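## Task

Take the roll of masking tape off the desk and set it on the counter. Knocking any desk carton to the floor means failure. Afterwards release it and pull the robot away. The robot must not topple or be left leaning. The tape has to stay on the counter by itself, not because the robot is holding it there.

## Robot and tools

Robot: a simulated Rainbow Robotics RB-Y1. It has a two-wheel drive base with rear casters (0.66 m long, 0.58 m wide, front edge 0.10 m ahead of the wheel axle), a foldable torso (leg with ankle, knee, hip), a head and two 7-joint arms with parallel grippers. The base cannot strafe. Loose objects may occasionally get nudged by outside forces.

Frames: the base frame has its origin on the floor between the drive wheels, x forward, y left, z up. The reported chest, left_hand and right_hand positions are in this frame. A hand point sits midway between its finger pads, the fingers point along its -z and close along its x. Printed hand positions can be off, especially when the arm is stretched. Odometry is the base frame at the start and counts only wheel turns, so slipping shows up as travel. Heading runs -3.142 to 3.142, positive to the left.

execute_actions: argument "actions" is a list with one action or none (empty just returns the state and images). "cameras" picks images: head_camera, left_wrist_camera, right_wrist_camera or all. Omitted or null gives all, [] gives none. An action can contain:
- "base": exactly one relative move from the current spot. {"translate_m": d} drives d metres straight, forward positive, -3 to 3. {"rotate_rad": d} turns in place d radians, left (CCW from above) positive, -3.2 to 3.2. Moves that would take longer than 8.667 s are refused.
- "joints": an object of absolute targets, keyed by joint name, one value each. Both arms go in this same object. Torso (rad): torso_squat_rad 0 to 1.2 (larger lowers the chest, kept level), torso_shift_rad -0.3 to 0.6 (hips forward positive), torso_pitch_rad -0.2 to 1.4 (bow forward positive), torso_yaw_rad -1.5 to 1.5 (left positive). The torso must also satisfy: squat+shift<=1.52; squat-shift+pitch<=1.57; shift+0.5pitch-0.4squat<=0.7; shift+0.3pitch-0.5squat<=0.39. Otherwise it stops short with off_target. Each arm, prefixed left_ or right_ (rad): shoulder_pitch -2.356 to 2.356 (0 hangs, negative raises forward); shoulder_roll 0 to 3.141 on the left, -3.141 to 0 on the right (away from the body lifts the arm sideways); shoulder_yaw -2.094 to 2.094; elbow -2.617 to 0.01 (negative bends); forearm_roll -3.141 to 3.141; wrist_pitch -1.57 to 1.919 (negative tips the hand forward); hand_roll -2.705 to 2.705. For both arms, positive yaw and roll values turn counter-clockwise/left. The gripper is left_gripper_m or right_gripper_m, an opening in metres from 0 to 0.1. Head: head_pan_rad -0.523 to 0.523 (left positive, relative to the chest), head_tilt_rad -0.35 to 1.57 (down positive). Joints count as done within 0.02 (grippers 0.004).
- "speeds": lowers top speeds for this action only. translate_m 0.05 to 0.4 m/s, rotate_rad 0.1 to 1.509 rad/s.
- "min_time_s": 0.1 to 8 s, the shortest time each arm and head motion may take.
Unknown keys or out-of-range numbers are rejected and nothing moves. Joints you omit may keep pushing toward earlier targets. Top joint speeds: arms 1 rad/s (wrist-side joints 1.5), head 1.5, squat and pitch 0.3, shift 0.15, torso yaw 0.6, grippers 0.1 m/s. No action runs beyond 15 s.

wait: "seconds" 0 to 10. It commands nothing new and returns the state and images.
zoom_image: "camera" plus "region" [x0,y0,x1,y1] in pixels of that camera's latest image, with the origin at top-left, at most 504x504. Image sizes are 896x504 for the head and 644x364 for the wrists.
finished_scene: "scene" is the current scene's number. It is final, and the result states success and gives the next task.

Results: base_status and joint_status report how each motion ended. done means reached (for the base, the wheels turned enough, even if they slipped). off_target means it stopped elsewhere and may still push. time_out means it took too long. contact_stop means an arm or torso hit something firm. stopped_with_arm means the torso halted because an arm had a contact stop. limit_stop_at_own_body means the self-collision guard stopped it before contact. limit_stop_at_motor_heat means a heat stop. After contact_stop, time_out or stopped_with_arm, the whole group halts and holds (torso group, or that arm's seven joints). "joint command not followed" with a cause line means the arm targets were rejected by the arm-collision check. Gripper targets still apply, and the robot may retry those targets later. on_its_own lists uncommanded joints, with "held at" meaning their target. The pictures line gives the image order. MOTOR HOT warns at 65 °C, and an OVER-TEMPERATURE FAULT brakes an arm at 80 °C. A torque fault freezes the robot for 10 s. Afterwards, resend targets.

Recovery: after any stop, first back the arm off in its own action, then the torso. If both hands share one object and the torso contact-stops right away with nothing in the way, command every arm joint to its current reading, then retry the torso.

Grasping: command an opening at least 0.005 m narrower than the object. off_target is then normal.

Avoid: driving into furniture (the base does not stop, and the bent leg can stick out ahead of the front edge and may shove the robot backward unnoticed); arms striking or pressing on each other, grippers included; heavy loads held far forward (tipping; each arm is rated 3 kg); dropping or slamming objects; knocking cartons off; long holding of loads (heat). Arm joint torque limits are 61.6 N m for the shoulders, 31.6 for the elbow and 22 for the wrist-side joints. Shorter robot motion time and less arm effort are better.

Each tool is called after "Request:" as name(argument=value, ...), one argument or row to a line, values as JSON.

## Session

I'll start by checking the robot's state and looking at the scene.

Request:
execute_actions(
  actions=[],
)

Scene clock: 0.00 s.
base_odometry: x=+0.000 y=+0.000 heading=+0.000 (m, m, rad; odometry frame)
base_status: not commanded
joint_positions: torso_squat_rad=+0.350 torso_shift_rad=+0.000 torso_pitch_rad=+0.001 torso_yaw_rad=+0.001 left_shoulder_pitch_rad=+0.022 left_shoulder_roll_rad=+0.022 left_shoulder_yaw_rad=+0.048 left_elbow_rad=-0.289 left_forearm_roll_rad=+0.009 left_wrist_pitch_rad=+0.032 left_hand_roll_rad=-0.015 left_gripper_m=+0.100 right_shoulder_pitch_rad=-0.001 right_shoulder_roll_rad=-0.012 right_shoulder_yaw_rad=+0.029 right_elbow_rad=-0.222 right_forearm_roll_rad=-0.027 right_wrist_pitch_rad=+0.002 right_hand_roll_rad=+0.013 right_gripper_m=+0.100 head_pan_rad=-0.001 head_tilt_rad=+0.400
joint_status: not commanded
chest: x=-0.2275 y=-0.0002 z=+1.2475 quat_wxyz=(+1.000, +0.000, +0.001, +0.000) (m; base frame)
left_hand: x=-0.1116 y=+0.2439 z=+0.5720 quat_wxyz=(+0.993, +0.015, -0.118, +0.024) (m; base frame)
right_hand: x=-0.1204 y=-0.2258 z=+0.5699 quat_wxyz=(+0.994, -0.003, -0.109, +0.009) (m; base frame)
pictures: head_camera, left_wrist_camera, right_wrist_camera
Images, in order (width x height): head_camera 896x504, left_wrist_camera 644x364, right_wrist_camera 644x364.

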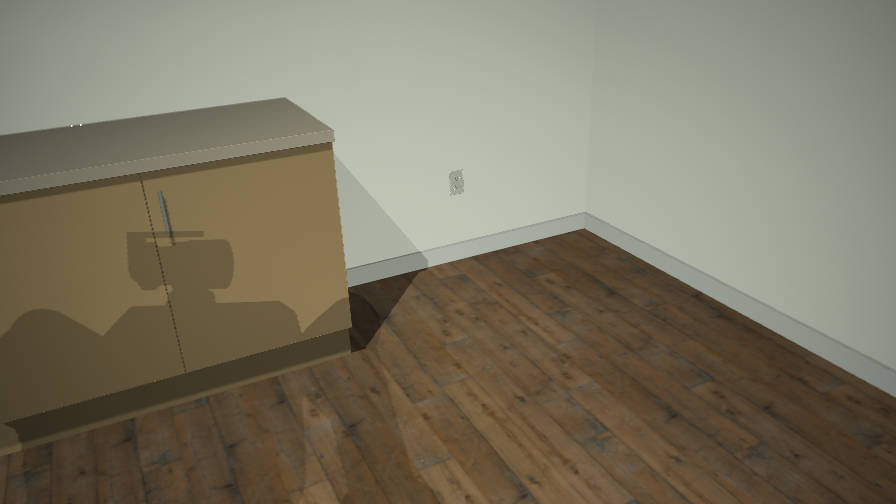

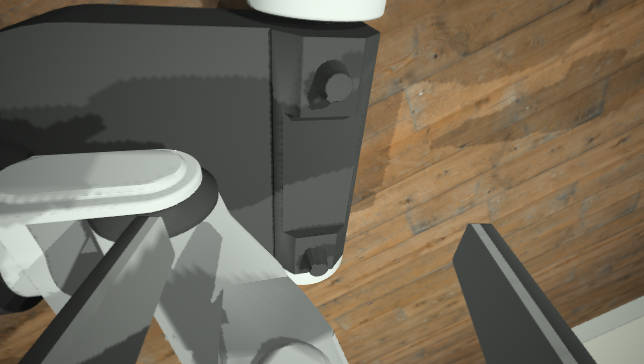

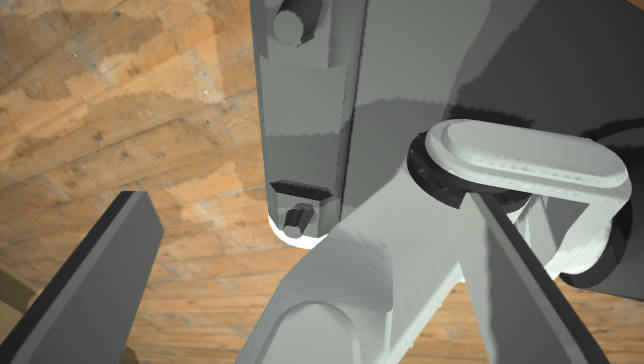

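I can see the counter ahead and to the left. I'll look around for the desk.

Request:
execute_actions(
  actions=[
    {"joints": {"head_tilt_rad": 0.2, "head_pan_rad": 0.52}},
  ],
  cameras=["head_camera"],
)

Scene clock: 3.70 s.
base_odometry: x=+0.000 y=+0.000 heading=+0.000 (m, m, rad; odometry frame)
base_status: not commanded
joint_positions: torso_squat_rad=+0.350 torso_shift_rad=+0.000 torso_pitch_rad=+0.001 torso_yaw_rad=+0.001 left_shoulder_pitch_rad=+0.022 left_shoulder_roll_rad=+0.022 left_shoulder_yaw_rad=+0.048 left_elbow_rad=-0.289 left_forearm_roll_rad=+0.009 left_wrist_pitch_rad=+0.032 left_hand_roll_rad=-0.015 left_gripper_m=+0.100 right_shoulder_pitch_rad=-0.001 right_shoulder_roll_rad=-0.012 right_shoulder_yaw_rad=+0.029 right_elbow_rad=-0.222 right_forearm_roll_rad=-0.027 right_wrist_pitch_rad=+0.002 right_hand_roll_rad=+0.013 right_gripper_m=+0.100 head_pan_rad=+0.520 head_tilt_rad=+0.200
joint_status: all done
chest: x=-0.2275 y=-0.0002 z=+1.2475 quat_wxyz=(+1.000, +0.000, +0.001, +0.000) (m; base frame)
left_hand: x=-0.1116 y=+0.2439 z=+0.5720 quat_wxyz=(+0.993, +0.015, -0.118, +0.024) (m; base frame)
right_hand: x=-0.1204 y=-0.2258 z=+0.5699 quat_wxyz=(+0.994, -0.003, -0.109, +0.009) (m; base frame)
pictures: head_camera
camera_calibration (this result's frames):
head_camera: T_world_to_cam=[[0.517209, -0.854995, -0.0384489, 0.163565], [-0.224736, -0.0923267, -0.970036, 1.41788], [0.825826, 0.510352, -0.239901, 0.464798], [0, 0, 0, 1]] pos_world=[-0.149791, 0.0335445, 1.49318]
Images, in order (width x height): head_camera 896x504.

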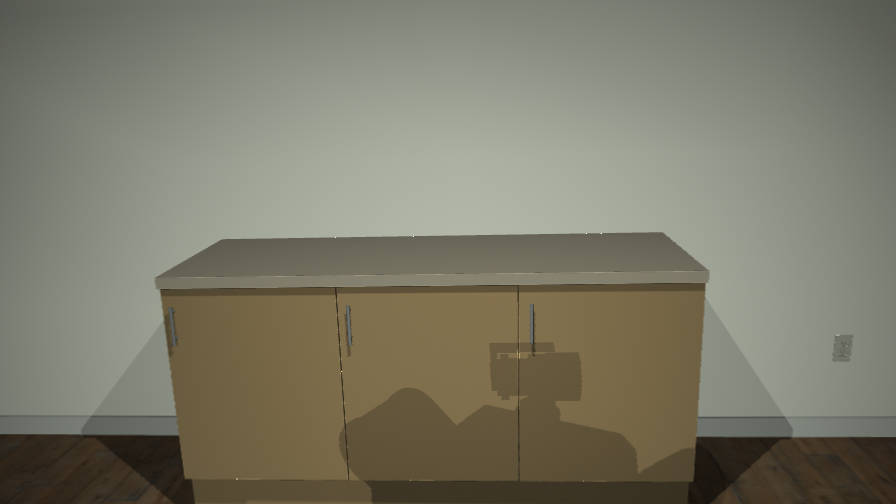

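The counter is about 0.5 rad to the left. I'll rotate the base to find the desk.

Request:
execute_actions(
  actions=[
    {"base": {"rotate_rad": 1.5}, "joints": {"head_pan_rad": 0.0, "head_tilt_rad": 0.3}},
  ],
  cameras=["head_camera"],
)

Scene clock: 10.47 s.
base_odometry: x=+0.000 y=+0.000 heading=+1.499 (m, m, rad; odometry frame)
base_status: done
joint_positions: torso_squat_rad=+0.350 torso_shift_rad=+0.000 torso_pitch_rad=+0.001 torso_yaw_rad=+0.001 left_shoulder_pitch_rad=+0.022 left_shoulder_roll_rad=+0.022 left_shoulder_yaw_rad=+0.048 left_elbow_rad=-0.289 left_forearm_roll_rad=+0.009 left_wrist_pitch_rad=+0.032 left_hand_roll_rad=-0.015 left_gripper_m=+0.100 right_shoulder_pitch_rad=-0.001 right_shoulder_roll_rad=-0.012 right_shoulder_yaw_rad=+0.029 right_elbow_rad=-0.222 right_forearm_roll_rad=-0.027 right_wrist_pitch_rad=+0.002 right_hand_roll_rad=+0.013 right_gripper_m=+0.100 head_pan_rad=+0.000 head_tilt_rad=+0.300
joint_status: all done
chest: x=-0.2275 y=-0.0002 z=+1.2475 quat_wxyz=(+1.000, +0.000, +0.001, +0.000) (m; base frame)
left_hand: x=-0.1116 y=+0.2439 z=+0.5720 quat_wxyz=(+0.993, +0.015, -0.118, +0.024) (m; base frame)
right_hand: x=-0.1204 y=-0.2258 z=+0.5699 quat_wxyz=(+0.994, -0.003, -0.109, +0.009) (m; base frame)
pictures: head_camera
camera_calibration (this result's frames):
head_camera: T_world_to_cam=[[0.0202091, -0.998996, -0.0399923, 0.0637109], [-0.33667, 0.0308646, -0.941117, 1.35306], [0.941406, 0.0324834, -0.335708, 0.627105], [0, 0, 0, 1]] pos_world=[-0.136113, 0.00151463, 1.48646]
Images, in order (width x height): head_camera 896x504.

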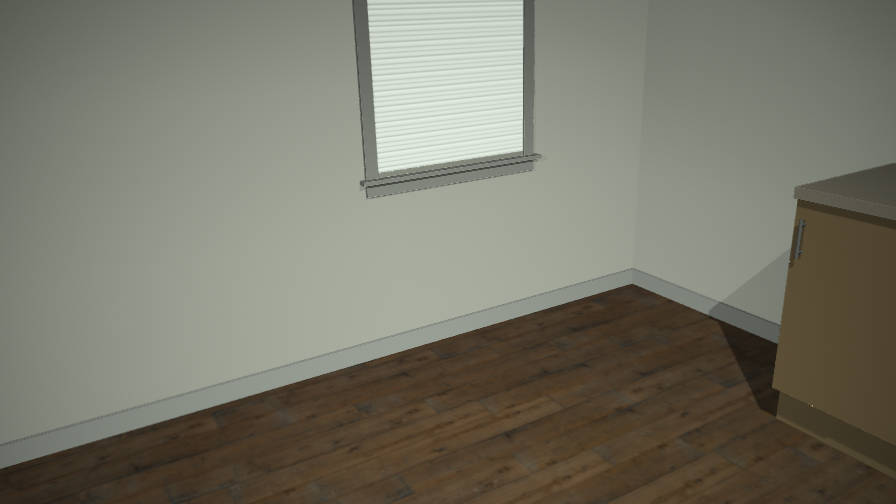

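Request:
execute_actions(
  actions=[
    {"base": {"rotate_rad": 1.3}},
  ],
  cameras=["head_camera"],
)

Scene clock: 15.77 s.
base_odometry: x=+0.000 y=+0.000 heading=+2.799 (m, m, rad; odometry frame)
base_status: done
joint_positions: torso_squat_rad=+0.350 torso_shift_rad=+0.000 torso_pitch_rad=+0.001 torso_yaw_rad=+0.001 left_shoulder_pitch_rad=+0.022 left_shoulder_roll_rad=+0.022 left_shoulder_yaw_rad=+0.048 left_elbow_rad=-0.289 left_forearm_roll_rad=+0.009 left_wrist_pitch_rad=+0.032 left_hand_roll_rad=-0.015 left_gripper_m=+0.100 right_shoulder_pitch_rad=-0.001 right_shoulder_roll_rad=-0.012 right_shoulder_yaw_rad=+0.029 right_elbow_rad=-0.222 right_forearm_roll_rad=-0.027 right_wrist_pitch_rad=+0.002 right_hand_roll_rad=+0.013 right_gripper_m=+0.100 head_pan_rad=+0.000 head_tilt_rad=+0.300
joint_status: not commanded
chest: x=-0.2275 y=-0.0002 z=+1.2475 quat_wxyz=(+1.000, +0.000, +0.001, +0.000) (m; base frame)
left_hand: x=-0.1116 y=+0.2439 z=+0.5720 quat_wxyz=(+0.993, +0.015, -0.118, +0.024) (m; base frame)
right_hand: x=-0.1204 y=-0.2258 z=+0.5699 quat_wxyz=(+0.994, -0.003, -0.109, +0.009) (m; base frame)
pictures: head_camera
camera_calibration (this result's frames):
head_camera: T_world_to_cam=[[0.0202085, -0.998996, -0.0399866, 0.0637091], [-0.33667, 0.0308594, -0.941117, 1.35306], [0.941406, 0.0324808, -0.335708, 0.627105], [0, 0, 0, 1]] pos_world=[-0.136113, 0.00152147, 1.48646]
Images, in order (width x height): head_camera 896x504.

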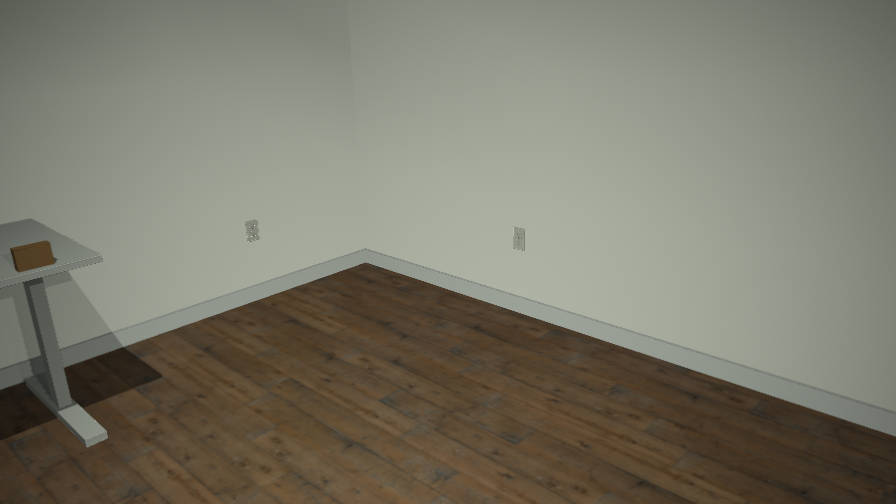

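The desk is just visible at the left edge of the image. I'll keep rotating.

Request:
execute_actions(
  actions=[
    {"base": {"rotate_rad": 0.9}},
  ],
  cameras=["head_camera"],
)

Scene clock: 21.03 s.
base_odometry: x=+0.000 y=+0.000 heading=-2.585 (m, m, rad; odometry frame)
base_status: done
joint_positions: torso_squat_rad=+0.350 torso_shift_rad=+0.000 torso_pitch_rad=+0.001 torso_yaw_rad=+0.001 left_shoulder_pitch_rad=+0.022 left_shoulder_roll_rad=+0.022 left_shoulder_yaw_rad=+0.048 left_elbow_rad=-0.289 left_forearm_roll_rad=+0.009 left_wrist_pitch_rad=+0.032 left_hand_roll_rad=-0.015 left_gripper_m=+0.100 right_shoulder_pitch_rad=-0.001 right_shoulder_roll_rad=-0.012 right_shoulder_yaw_rad=+0.029 right_elbow_rad=-0.222 right_forearm_roll_rad=-0.027 right_wrist_pitch_rad=+0.002 right_hand_roll_rad=+0.013 right_gripper_m=+0.100 head_pan_rad=+0.000 head_tilt_rad=+0.300
joint_status: not commanded
chest: x=-0.2275 y=-0.0002 z=+1.2475 quat_wxyz=(+1.000, +0.000, +0.001, +0.000) (m; base frame)
left_hand: x=-0.1116 y=+0.2439 z=+0.5720 quat_wxyz=(+0.993, +0.015, -0.118, +0.024) (m; base frame)
right_hand: x=-0.1204 y=-0.2258 z=+0.5699 quat_wxyz=(+0.994, -0.003, -0.109, +0.009) (m; base frame)
pictures: head_camera
camera_calibration (this result's frames):
head_camera: T_world_to_cam=[[0.0202084, -0.998996, -0.0399919, 0.0637106], [-0.336669, 0.0308645, -0.941117, 1.35306], [0.941406, 0.0324825, -0.335708, 0.627105], [0, 0, 0, 1]] pos_world=[-0.136113, 0.00151504, 1.48646]
Images, in order (width x height): head_camera 896x504.

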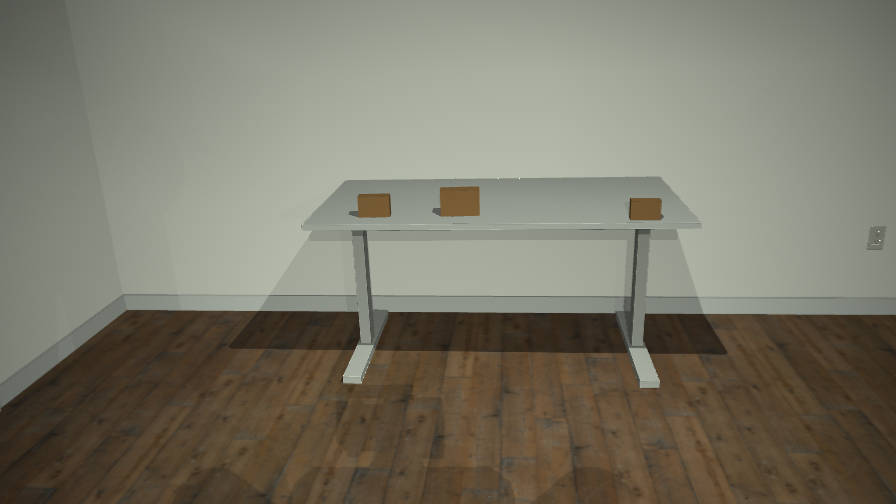

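Request:
zoom_image(
  camera="head_camera",
  region=[290, 130, 720, 260],
)

Region (290, 130, 720, 260) of head_camera's 896x504 image, scaled by 1.172, with more detail than that image has; it fills the top 152 rows of this view, and the rest is white.

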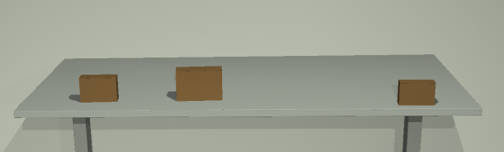

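I see three cartons but no tape yet, so it's probably hidden behind one of them. I'll drive closer to get a view from above.

Request:
execute_actions(
  actions=[
    {"base": {"translate_m": 1.4}, "joints": {"head_tilt_rad": 0.6}},
  ],
  cameras=["head_camera"],
)

Scene clock: 46.40 s.
base_odometry: x=-1.188 y=-0.741 heading=-2.584 (m, m, rad; odometry frame)
base_status: done
joint_positions: torso_squat_rad=+0.350 torso_shift_rad=+0.000 torso_pitch_rad=+0.001 torso_yaw_rad=+0.001 left_shoulder_pitch_rad=+0.022 left_shoulder_roll_rad=+0.022 left_shoulder_yaw_rad=+0.048 left_elbow_rad=-0.289 left_forearm_roll_rad=+0.009 left_wrist_pitch_rad=+0.032 left_hand_roll_rad=-0.015 left_gripper_m=+0.100 right_shoulder_pitch_rad=-0.001 right_shoulder_roll_rad=-0.012 right_shoulder_yaw_rad=+0.029 right_elbow_rad=-0.222 right_forearm_roll_rad=-0.027 right_wrist_pitch_rad=+0.002 right_hand_roll_rad=+0.013 right_gripper_m=+0.100 head_pan_rad=+0.000 head_tilt_rad=+0.600
joint_status: all done
chest: x=-0.2275 y=-0.0002 z=+1.2475 quat_wxyz=(+1.000, +0.000, +0.001, +0.000) (m; base frame)
left_hand: x=-0.1115 y=+0.2439 z=+0.5720 quat_wxyz=(+0.993, +0.015, -0.118, +0.024) (m; base frame)
right_hand: x=-0.1204 y=-0.2258 z=+0.5699 quat_wxyz=(+0.994, -0.003, -0.109, +0.009) (m; base frame)
pictures: head_camera
camera_calibration (this result's frames):
head_camera: T_world_to_cam=[[0.00755571, -0.999007, -0.0439027, 0.0667738], [-0.599831, 0.0306003, -0.799542, 1.09414], [0.800091, 0.0323753, -0.599004, 0.979176], [0, 0, 0, 1]] pos_world=[-0.127634, 0.00152526, 1.46427]
Images, in order (width x height): head_camera 896x504.

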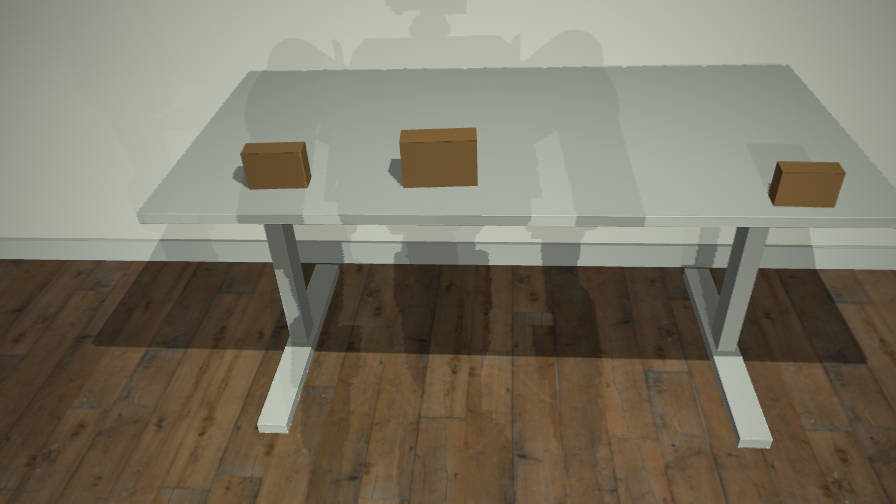

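Request:
execute_actions(
  actions=[
    {"base": {"translate_m": 0.5}, "joints": {"head_tilt_rad": 0.5, "torso_pitch_rad": 0.4}},
  ],
  cameras=["head_camera"],
)

Scene clock: 57.57 s.
base_odometry: x=-1.612 y=-1.005 heading=-2.583 (m, m, rad; odometry frame)
base_status: done
joint_positions: torso_squat_rad=+0.350 torso_shift_rad=+0.000 torso_pitch_rad=+0.400 torso_yaw_rad=+0.001 left_shoulder_pitch_rad=+0.022 left_shoulder_roll_rad=+0.022 left_shoulder_yaw_rad=+0.048 left_elbow_rad=-0.289 left_forearm_roll_rad=+0.009 left_wrist_pitch_rad=+0.032 left_hand_roll_rad=-0.015 left_gripper_m=+0.100 right_shoulder_pitch_rad=-0.001 right_shoulder_roll_rad=-0.012 right_shoulder_yaw_rad=+0.029 right_elbow_rad=-0.222 right_forearm_roll_rad=-0.027 right_wrist_pitch_rad=+0.002 right_hand_roll_rad=+0.013 right_gripper_m=+0.100 head_pan_rad=+0.000 head_tilt_rad=+0.500
joint_status: all done
chest: x=-0.1074 y=-0.0002 z=+1.2231 quat_wxyz=(+0.980, +0.000, +0.199, +0.001) (m; base frame)
left_hand: x=-0.2629 y=+0.2439 z=+0.5556 quat_wxyz=(+0.996, +0.020, +0.081, +0.020) (m; base frame)
right_hand: x=-0.2718 y=-0.2258 z=+0.5571 quat_wxyz=(+0.996, -0.002, +0.090, +0.009) (m; base frame)
pictures: head_camera
camera_calibration (this result's frames):
head_camera: T_world_to_cam=[[-0.00562513, -0.999003, -0.0442902, 0.0635882], [-0.808652, 0.0305994, -0.587491, 0.874211], [0.58826, 0.0325107, -0.808018, 1.08352], [0, 0, 0, 1]] pos_world=[0.0698986, 0.00154848, 1.39191]
Images, in order (width x height): head_camera 896x504.

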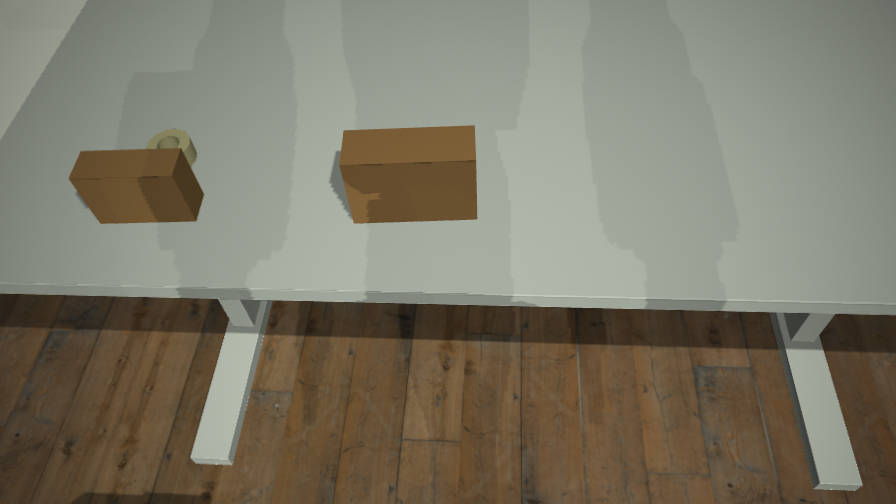

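The tape is behind the left carton. I'll zoom in on it.

Request:
zoom_image(
  camera="head_camera",
  region=[50, 100, 250, 240],
)

Region (50, 100, 250, 240) of head_camera's 896x504 image, scaled by 2.520, with more detail than that image has; it fills the top 353 rows of this view, and the rest is white.

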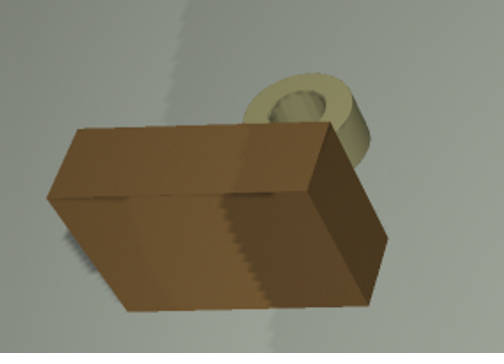

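The tape is lying flat just behind the left carton, at about x=0.74, y=0.40 in the base frame. I'll turn slightly left to line the left arm up with it, and raise the arm into a ready pose above desk height before driving in.

Request:
execute_actions(
  actions=[
    {"base": {"rotate_rad": 0.23}, "joints": {"left_shoulder_pitch_rad": -0.6, "left_shoulder_roll_rad": 0.05, "left_shoulder_yaw_rad": 0.0, "left_elbow_rad": -1.75, "left_forearm_roll_rad": 0.0, "left_wrist_pitch_rad": 1.9, "left_hand_roll_rad": -1.57}},
  ],
  cameras=["head_camera"],
)

Scene clock: 180.03 s.
base_odometry: x=-1.612 y=-1.006 heading=-2.354 (m, m, rad; odometry frame)
base_status: done
joint_positions: torso_squat_rad=+0.350 torso_shift_rad=+0.000 torso_pitch_rad=+0.400 torso_yaw_rad=+0.001 left_shoulder_pitch_rad=-0.600 left_shoulder_roll_rad=+0.050 left_shoulder_yaw_rad=+0.000 left_elbow_rad=-1.750 left_forearm_roll_rad=+0.000 left_wrist_pitch_rad=+1.900 left_hand_roll_rad=-1.570 left_gripper_m=+0.100 right_shoulder_pitch_rad=-0.001 right_shoulder_roll_rad=-0.012 right_shoulder_yaw_rad=+0.029 right_elbow_rad=-0.222 right_forearm_roll_rad=-0.027 right_wrist_pitch_rad=+0.002 right_hand_roll_rad=+0.013 right_gripper_m=+0.100 head_pan_rad=+0.000 head_tilt_rad=+0.500
joint_status: all done
chest: x=-0.1074 y=-0.0002 z=+1.2231 quat_wxyz=(+0.980, +0.000, +0.199, +0.001) (m; base frame)
left_hand: x=+0.2520 y=+0.1677 z=+0.8577 quat_wxyz=(+0.636, +0.016, +0.001, -0.771) (m; base frame)
right_hand: x=-0.2719 y=-0.2258 z=+0.5571 quat_wxyz=(+0.996, -0.002, +0.090, +0.009) (m; base frame)
pictures: head_camera
camera_calibration (this result's frames):
head_camera: T_world_to_cam=[[-0.00562972, -0.999003, -0.0442822, 0.0635867], [-0.808624, 0.0305999, -0.587529, 0.874235], [0.588298, 0.0325, -0.807991, 1.08352], [0, 0, 0, 1]] pos_world=[0.0698554, 0.0015576, 1.39192]
Images, in order (width x height): head_camera 896x504.

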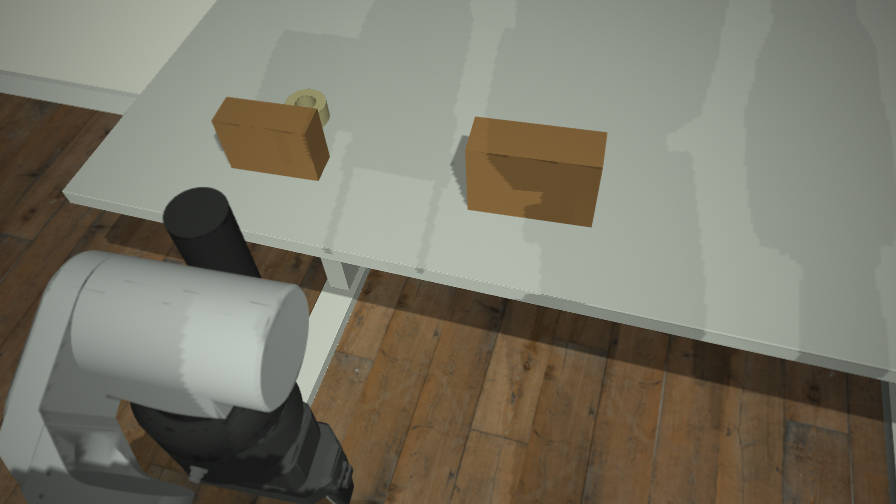

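Request:
zoom_image(
  camera="head_camera",
  region=[190, 60, 370, 200],
)

Region (190, 60, 370, 200) of head_camera's 896x504 image, scaled by 2.800, with more detail than that image has.

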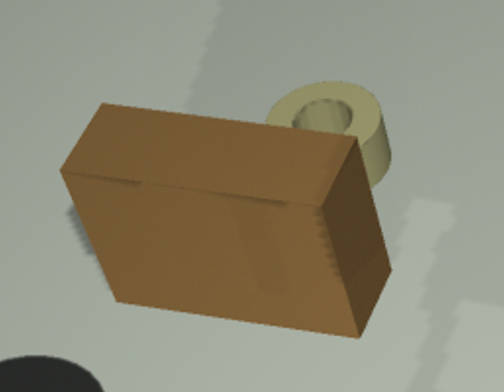

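The reported hand pose fits an arm model with a tilted shoulder axis, a 0.276 m upper arm, a 0.256 m forearm and a hand about 0.23 m long. Using that model, I'll move the arm to a higher transit pose that clears the cartons and check it before driving in.

Request:
execute_actions(
  actions=[
    {"joints": {"torso_pitch_rad": 0.6, "left_shoulder_pitch_rad": -0.853, "left_shoulder_roll_rad": 0.114, "left_shoulder_yaw_rad": 0.261, "left_elbow_rad": -2.101, "left_forearm_roll_rad": 0.0, "left_wrist_pitch_rad": 1.9, "left_hand_roll_rad": -1.8, "head_tilt_rad": 0.45}},
  ],
  cameras=["head_camera"],
)

Scene clock: 301.73 s.
base_odometry: x=-1.612 y=-1.006 heading=-2.354 (m, m, rad; odometry frame)
base_status: not commanded
joint_positions: torso_squat_rad=+0.350 torso_shift_rad=+0.000 torso_pitch_rad=+0.600 torso_yaw_rad=+0.001 left_shoulder_pitch_rad=-0.853 left_shoulder_roll_rad=+0.114 left_shoulder_yaw_rad=+0.261 left_elbow_rad=-2.101 left_forearm_roll_rad=+0.000 left_wrist_pitch_rad=+1.900 left_hand_roll_rad=-1.800 left_gripper_m=+0.100 right_shoulder_pitch_rad=-0.001 right_shoulder_roll_rad=-0.012 right_shoulder_yaw_rad=+0.029 right_elbow_rad=-0.221 right_forearm_roll_rad=-0.027 right_wrist_pitch_rad=+0.002 right_hand_roll_rad=+0.013 right_gripper_m=+0.100 head_pan_rad=+0.000 head_tilt_rad=+0.450
joint_status: all done
chest: x=-0.0532 y=-0.0002 z=+1.1935 quat_wxyz=(+0.955, +0.000, +0.295, +0.001) (m; base frame)
left_hand: x=+0.3857 y=+0.2203 z=+0.9395 quat_wxyz=(+0.608, +0.165, -0.130, -0.766) (m; base frame)
right_hand: x=-0.3467 y=-0.2258 z=+0.5734 quat_wxyz=(+0.982, -0.001, +0.189, +0.009) (m; base frame)
pictures: head_camera
camera_calibration (this result's frames):
head_camera: T_world_to_cam=[[-0.0121461, -0.999002, -0.0429916, 0.0605362], [-0.887273, 0.0305934, -0.460228, 0.748508], [0.461084, 0.0325553, -0.886759, 1.10574], [0, 0, 0, 1]] pos_world=[0.155028, 0.00157869, 1.32761]
Images, in order (width x height): head_camera 896x504.

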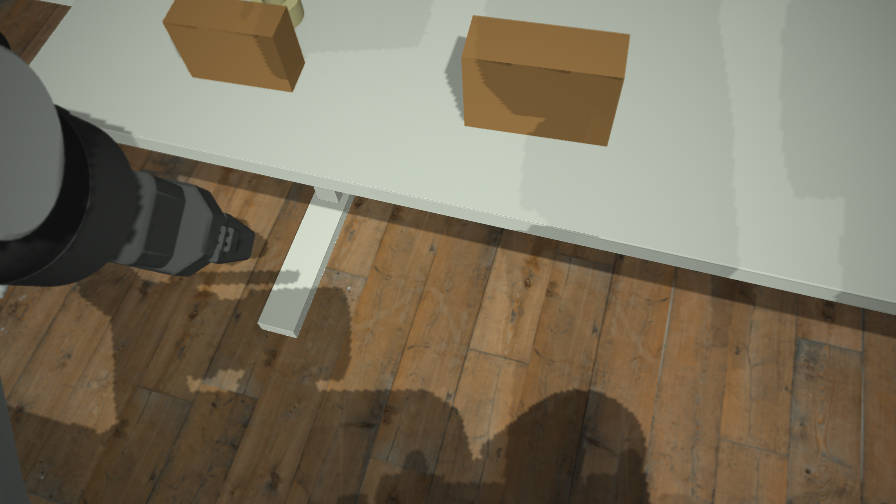

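The model matches well: I predicted (0.385, 0.22, 0.94) and the robot reports (0.386, 0.220, 0.940). Now I'll drive forward so the hand ends up above the tape.

Request:
execute_actions(
  actions=[
    {"base": {"translate_m": 0.42}},
  ],
)

Scene clock: 309.93 s.
base_odometry: x=-1.909 y=-1.303 heading=-2.354 (m, m, rad; odometry frame)
base_status: done
joint_positions: torso_squat_rad=+0.350 torso_shift_rad=+0.000 torso_pitch_rad=+0.600 torso_yaw_rad=+0.001 left_shoulder_pitch_rad=-0.853 left_shoulder_roll_rad=+0.114 left_shoulder_yaw_rad=+0.261 left_elbow_rad=-2.101 left_forearm_roll_rad=+0.000 left_wrist_pitch_rad=+1.900 left_hand_roll_rad=-1.800 left_gripper_m=+0.100 right_shoulder_pitch_rad=-0.001 right_shoulder_roll_rad=-0.012 right_shoulder_yaw_rad=+0.029 right_elbow_rad=-0.221 right_forearm_roll_rad=-0.027 right_wrist_pitch_rad=+0.002 right_hand_roll_rad=+0.013 right_gripper_m=+0.100 head_pan_rad=+0.000 head_tilt_rad=+0.450
joint_status: not commanded
chest: x=-0.0532 y=-0.0002 z=+1.1935 quat_wxyz=(+0.955, +0.000, +0.296, +0.001) (m; base frame)
left_hand: x=+0.3857 y=+0.2203 z=+0.9394 quat_wxyz=(+0.608, +0.165, -0.130, -0.766) (m; base frame)
right_hand: x=-0.3467 y=-0.2258 z=+0.5734 quat_wxyz=(+0.982, -0.001, +0.189, +0.009) (m; base frame)
pictures: head_camera, left_wrist_camera, right_wrist_camera
camera_calibration (this result's frames):
head_camera: T_world_to_cam=[[-0.0121508, -0.999002, -0.0429903, 0.0605346], [-0.887325, 0.0305933, -0.460128, 0.748436], [0.460984, 0.0325555, -0.886811, 1.10575], [0, 0, 0, 1]] pos_world=[0.155109, 0.00157876, 1.32757]
left_wrist_camera: T_world_to_cam=[[-0.172932, -0.982706, -0.0662097, 0.341874], [-0.962817, 0.154501, 0.221613, 0.171854], [-0.207551, 0.102072, -0.972884, 1.0559], [0, 0, 0, 1]] pos_world=[0.443737, 0.201632, 1.01182]
right_wrist_camera: T_world_to_cam=[[-0.921458, -0.0331473, 0.38706, -0.550926], [0.235871, 0.743937, 0.625238, -0.080501], [-0.308673, 0.667427, -0.677688, 0.521513], [0, 0, 0, 1]] pos_world=[-0.32769, -0.306446, 0.616997]
Images, in order (width x height): head_camera 896x504, left_wrist_camera 644x364, right_wrist_camera 644x364.

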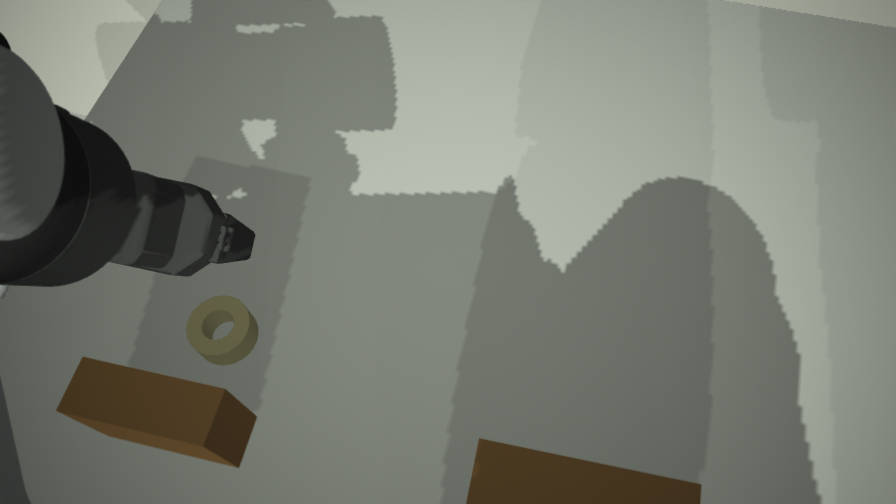

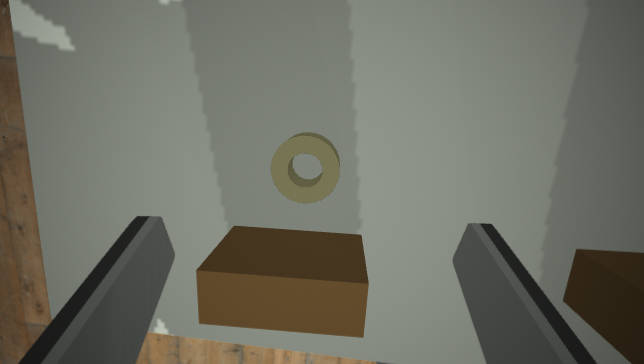

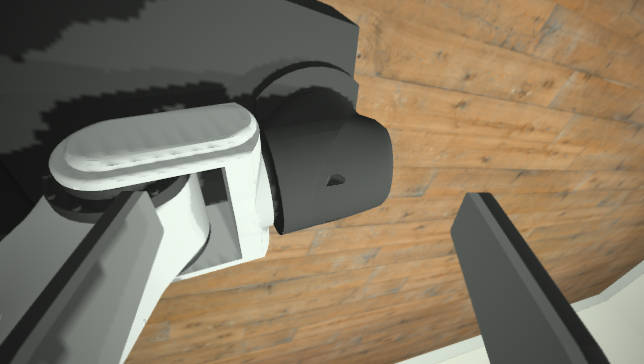

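Both cameras now show the tape clearly. I'll zoom the wrist view to locate it precisely.

Request:
zoom_image(
  camera="left_wrist_camera",
  region=[180, 100, 440, 350],
)

Region (180, 100, 440, 350) of left_wrist_camera's 644x364 image, scaled by 1.938, with more detail than that image has; it fills the top 485 rows of this view, and the rest is white.

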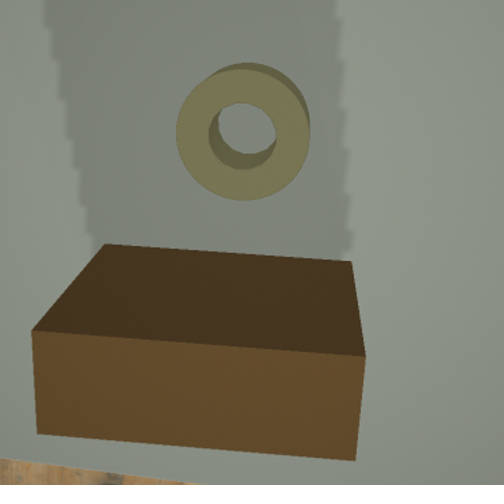

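Request:
zoom_image(
  camera="head_camera",
  region=[150, 270, 310, 400],
)

Region (150, 270, 310, 400) of head_camera's 896x504 image, scaled by 3.150, with more detail than that image has; it fills the top 410 rows of this view, and the rest is white.

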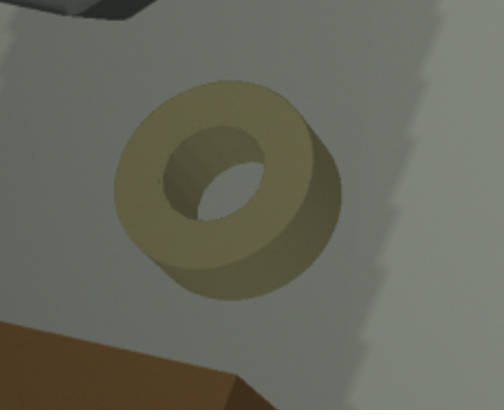

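Request:
zoom_image(
  camera="left_wrist_camera",
  region=[20, 200, 260, 364],
)

Region (20, 200, 260, 364) of left_wrist_camera's 644x364 image, scaled by 2.100, with more detail than that image has; it fills the top 344 rows of this view, and the rest is white.

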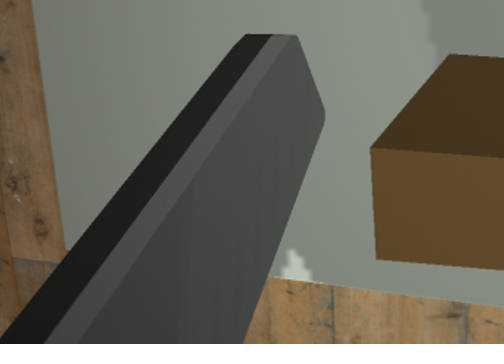

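Request:
zoom_image(
  camera="head_camera",
  region=[0, 40, 300, 310],
)

Region (0, 40, 300, 310) of head_camera's 896x504 image, scaled by 1.680, with more detail than that image has; it fills the top 454 rows of this view, and the rest is white.

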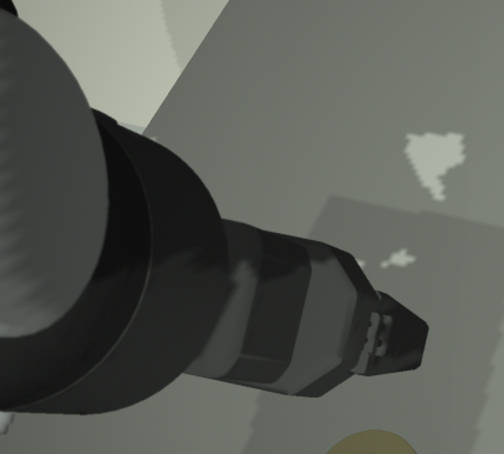

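I had misread which carton face the wrist camera shows. With that corrected, the tape centre is about 7 cm behind the carton's back face, which is enough clearance. The tape's top is at z≈0.73 and the desk surface at z≈0.70. Next I'll bring the hand vertical, directly above the tape.

Request:
execute_actions(
  actions=[
    {"joints": {"left_shoulder_pitch_rad": -1.077, "left_shoulder_roll_rad": 0.207, "left_shoulder_yaw_rad": 0.361, "left_elbow_rad": -1.365, "left_forearm_roll_rad": 0.0, "left_wrist_pitch_rad": 1.824, "left_hand_roll_rad": -1.86}, "min_time_s": 1.0},
  ],
  cameras=["head_camera", "left_wrist_camera"],
)

Scene clock: 431.33 s.
base_odometry: x=-1.909 y=-1.303 heading=-2.354 (m, m, rad; odometry frame)
base_status: not commanded
joint_positions: torso_squat_rad=+0.350 torso_shift_rad=+0.000 torso_pitch_rad=+0.600 torso_yaw_rad=+0.001 left_shoulder_pitch_rad=-1.077 left_shoulder_roll_rad=+0.207 left_shoulder_yaw_rad=+0.361 left_elbow_rad=-1.365 left_forearm_roll_rad=+0.000 left_wrist_pitch_rad=+1.824 left_hand_roll_rad=-1.860 left_gripper_m=+0.100 right_shoulder_pitch_rad=-0.001 right_shoulder_roll_rad=-0.012 right_shoulder_yaw_rad=+0.029 right_elbow_rad=-0.221 right_forearm_roll_rad=-0.027 right_wrist_pitch_rad=+0.002 right_hand_roll_rad=+0.013 right_gripper_m=+0.100 head_pan_rad=+0.000 head_tilt_rad=+0.450
joint_status: all done
chest: x=-0.0532 y=-0.0002 z=+1.1935 quat_wxyz=(+0.955, +0.000, +0.296, +0.001) (m; base frame)
left_hand: x=+0.3972 y=+0.2453 z=+0.8300 quat_wxyz=(+0.622, +0.001, +0.000, -0.783) (m; base frame)
right_hand: x=-0.3467 y=-0.2258 z=+0.5734 quat_wxyz=(+0.982, -0.001, +0.189, +0.009) (m; base frame)
pictures: head_camera, left_wrist_camera
camera_calibration (this result's frames):
head_camera: T_world_to_cam=[[-0.0121488, -0.999002, -0.0429915, 0.0605361], [-0.887318, 0.0305926, -0.460143, 0.748443], [0.460999, 0.0325569, -0.886803, 1.10575], [0, 0, 0, 1]] pos_world=[0.155093, 0.00157902, 1.32758]
left_wrist_camera: T_world_to_cam=[[-0.183617, -0.982944, 0.010331, 0.301964], [-0.787612, 0.153401, 0.596771, -0.17743], [-0.588177, 0.101441, -0.802345, 0.959027], [0, 0, 0, 1]] pos_world=[0.479778, 0.226747, 0.872235]
Images, in order (width x height): head_camera 896x504, left_wrist_camera 644x364.

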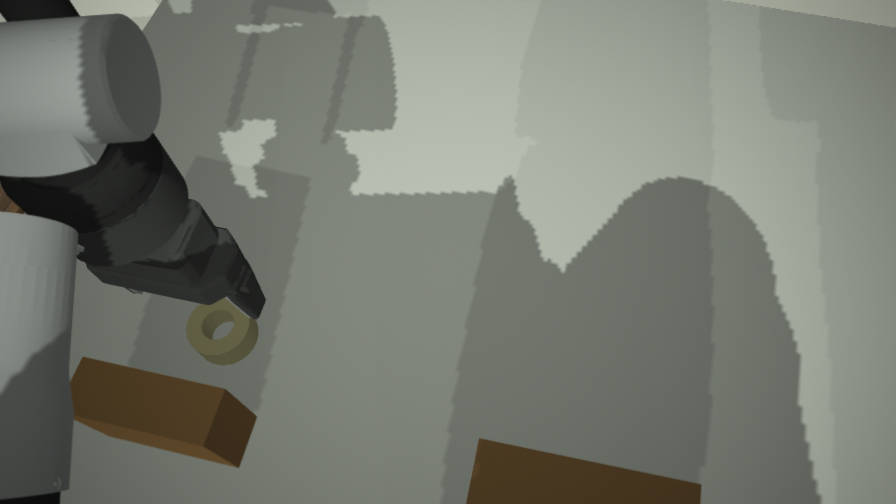

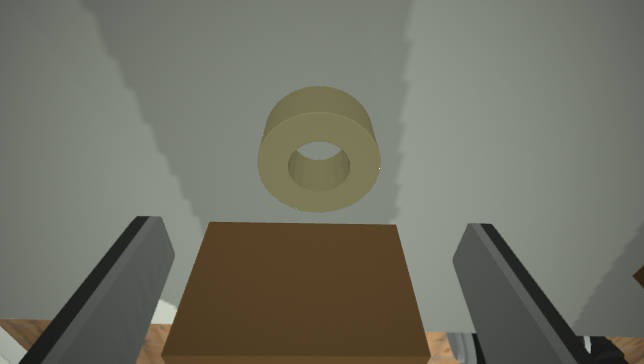

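Request:
zoom_image(
  camera="left_wrist_camera",
  region=[220, 70, 420, 240],
)

Region (220, 70, 420, 240) of left_wrist_camera's 644x364 image, scaled by 2.520, with more detail than that image has; it fills the top 428 rows of this view, and the rest is white.

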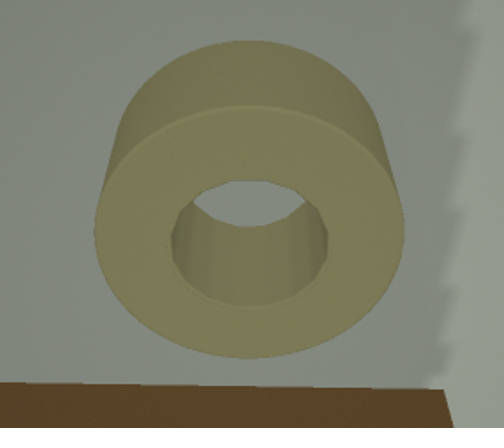

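Request:
zoom_image(
  camera="left_wrist_camera",
  region=[420, 200, 644, 364],
)

Region (420, 200, 644, 364) of left_wrist_camera's 644x364 image, scaled by 2.250, with more detail than that image has; it fills the top 369 rows of this view, and the rest is white.

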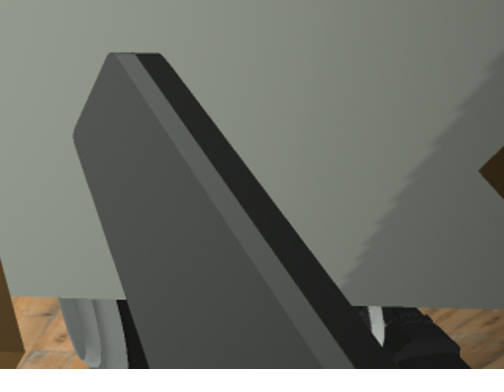

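From the wrist view, the fingertips reach about 3.8 cm past the pad centre. In the hand's own frame the desk is at z≈0.72 and the tape's top at z≈0.75, so I'll lower the hand to grasp height with a small position correction.

Request:
execute_actions(
  actions=[
    {"joints": {"left_shoulder_pitch_rad": -1.09, "left_shoulder_roll_rad": 0.208, "left_shoulder_yaw_rad": 0.357, "left_elbow_rad": -1.09, "left_forearm_roll_rad": 0.0, "left_wrist_pitch_rad": 1.563, "left_hand_roll_rad": -1.854}, "min_time_s": 1.2},
  ],
  cameras=["head_camera", "left_wrist_camera"],
)

Scene clock: 517.63 s.
base_odometry: x=-1.909 y=-1.303 heading=-2.354 (m, m, rad; odometry frame)
base_status: not commanded
joint_positions: torso_squat_rad=+0.350 torso_shift_rad=+0.000 torso_pitch_rad=+0.600 torso_yaw_rad=+0.001 left_shoulder_pitch_rad=-1.090 left_shoulder_roll_rad=+0.208 left_shoulder_yaw_rad=+0.357 left_elbow_rad=-1.090 left_forearm_roll_rad=+0.000 left_wrist_pitch_rad=+1.563 left_hand_roll_rad=-1.854 left_gripper_m=+0.100 right_shoulder_pitch_rad=-0.001 right_shoulder_roll_rad=-0.012 right_shoulder_yaw_rad=+0.029 right_elbow_rad=-0.221 right_forearm_roll_rad=-0.027 right_wrist_pitch_rad=+0.002 right_hand_roll_rad=+0.013 right_gripper_m=+0.100 head_pan_rad=+0.000 head_tilt_rad=+0.450
joint_status: all done
chest: x=-0.0532 y=-0.0002 z=+1.1935 quat_wxyz=(+0.955, +0.000, +0.296, +0.001) (m; base frame)
left_hand: x=+0.4000 y=+0.2425 z=+0.7643 quat_wxyz=(+0.622, +0.000, +0.000, -0.783) (m; base frame)
right_hand: x=-0.3467 y=-0.2258 z=+0.5734 quat_wxyz=(+0.982, -0.001, +0.189, +0.009) (m; base frame)
pictures: head_camera, left_wrist_camera
camera_calibration (this result's frames):
head_camera: T_world_to_cam=[[-0.012148, -0.999002, -0.0429919, 0.0605367], [-0.887318, 0.0305921, -0.460143, 0.748444], [0.460999, 0.0325577, -0.886803, 1.10575], [0, 0, 0, 1]] pos_world=[0.155093, 0.00157909, 1.32758]
left_wrist_camera: T_world_to_cam=[[-0.183999, -0.982858, 0.011567, 0.299634], [-0.786565, 0.154288, 0.597922, -0.137109], [-0.589457, 0.100919, -0.801471, 0.908244], [0, 0, 0, 1]] pos_world=[0.482659, 0.223993, 0.806445]
Images, in order (width x height): head_camera 896x504, left_wrist_camera 644x364.

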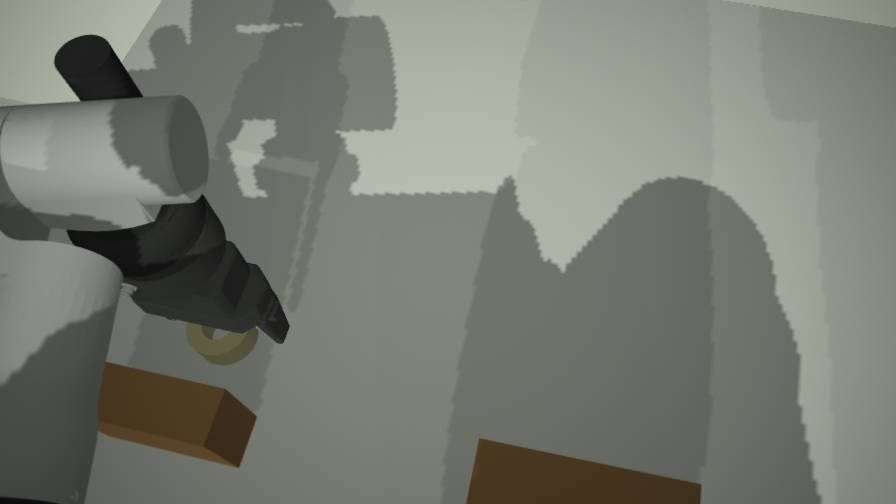

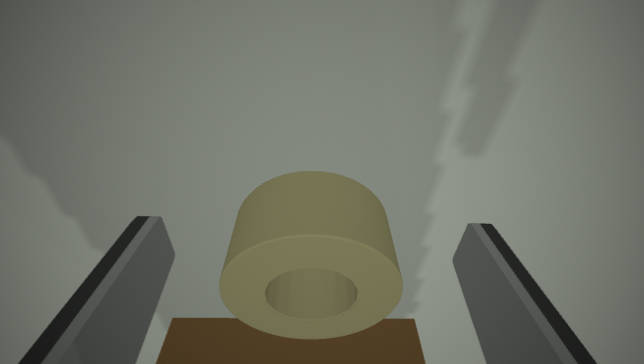

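Request:
zoom_image(
  camera="head_camera",
  region=[90, 230, 330, 470],
)

Region (90, 230, 330, 470) of head_camera's 896x504 image, scaled by 2.100, with more detail than that image has.

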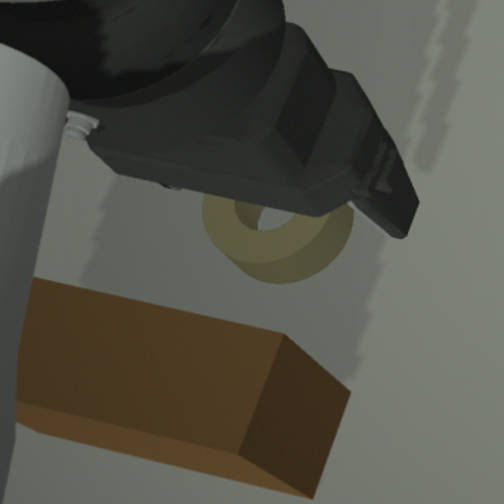

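The tape is centred between the fingers, and the fingertips are just above the desk. I'll close the gripper on it.

Request:
execute_actions(
  actions=[
    {"joints": {"left_gripper_m": 0.045}},
  ],
  cameras=["left_wrist_camera"],
)

Scene clock: 537.90 s.
base_odometry: x=-1.909 y=-1.303 heading=-2.354 (m, m, rad; odometry frame)
base_status: not commanded
joint_positions: torso_squat_rad=+0.350 torso_shift_rad=+0.000 torso_pitch_rad=+0.600 torso_yaw_rad=+0.001 left_shoulder_pitch_rad=-1.090 left_shoulder_roll_rad=+0.208 left_shoulder_yaw_rad=+0.357 left_elbow_rad=-1.090 left_forearm_roll_rad=+0.000 left_wrist_pitch_rad=+1.563 left_hand_roll_rad=-1.854 left_gripper_m=+0.057 right_shoulder_pitch_rad=-0.001 right_shoulder_roll_rad=-0.012 right_shoulder_yaw_rad=+0.029 right_elbow_rad=-0.221 right_forearm_roll_rad=-0.027 right_wrist_pitch_rad=+0.002 right_hand_roll_rad=+0.013 right_gripper_m=+0.100 head_pan_rad=+0.000 head_tilt_rad=+0.450
joint_status: left_gripper_m off_target (ended at +0.057, target +0.045)
chest: x=-0.0532 y=-0.0002 z=+1.1935 quat_wxyz=(+0.955, +0.000, +0.296, +0.001) (m; base frame)
left_hand: x=+0.4000 y=+0.2425 z=+0.7643 quat_wxyz=(+0.622, +0.000, +0.000, -0.783) (m; base frame)
right_hand: x=-0.3467 y=-0.2258 z=+0.5734 quat_wxyz=(+0.982, -0.001, +0.189, +0.009) (m; base frame)
pictures: left_wrist_camera
camera_calibration (this result's frames):
left_wrist_camera: T_world_to_cam=[[-0.183998, -0.982859, 0.0115665, 0.299634], [-0.786568, 0.154288, 0.597918, -0.137103], [-0.589453, 0.100918, -0.801474, 0.908248], [0, 0, 0, 1]] pos_world=[0.482661, 0.223993, 0.806447]
Images, in order (width x height): left_wrist_camera 644x364.

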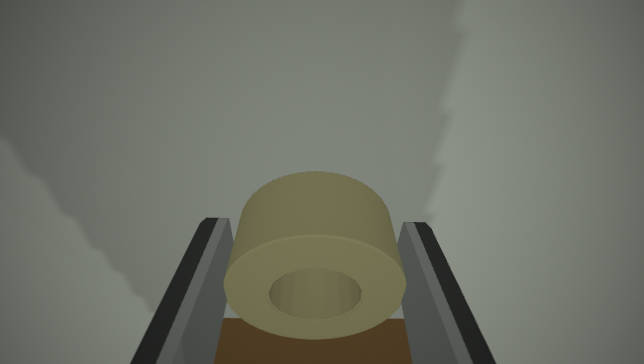

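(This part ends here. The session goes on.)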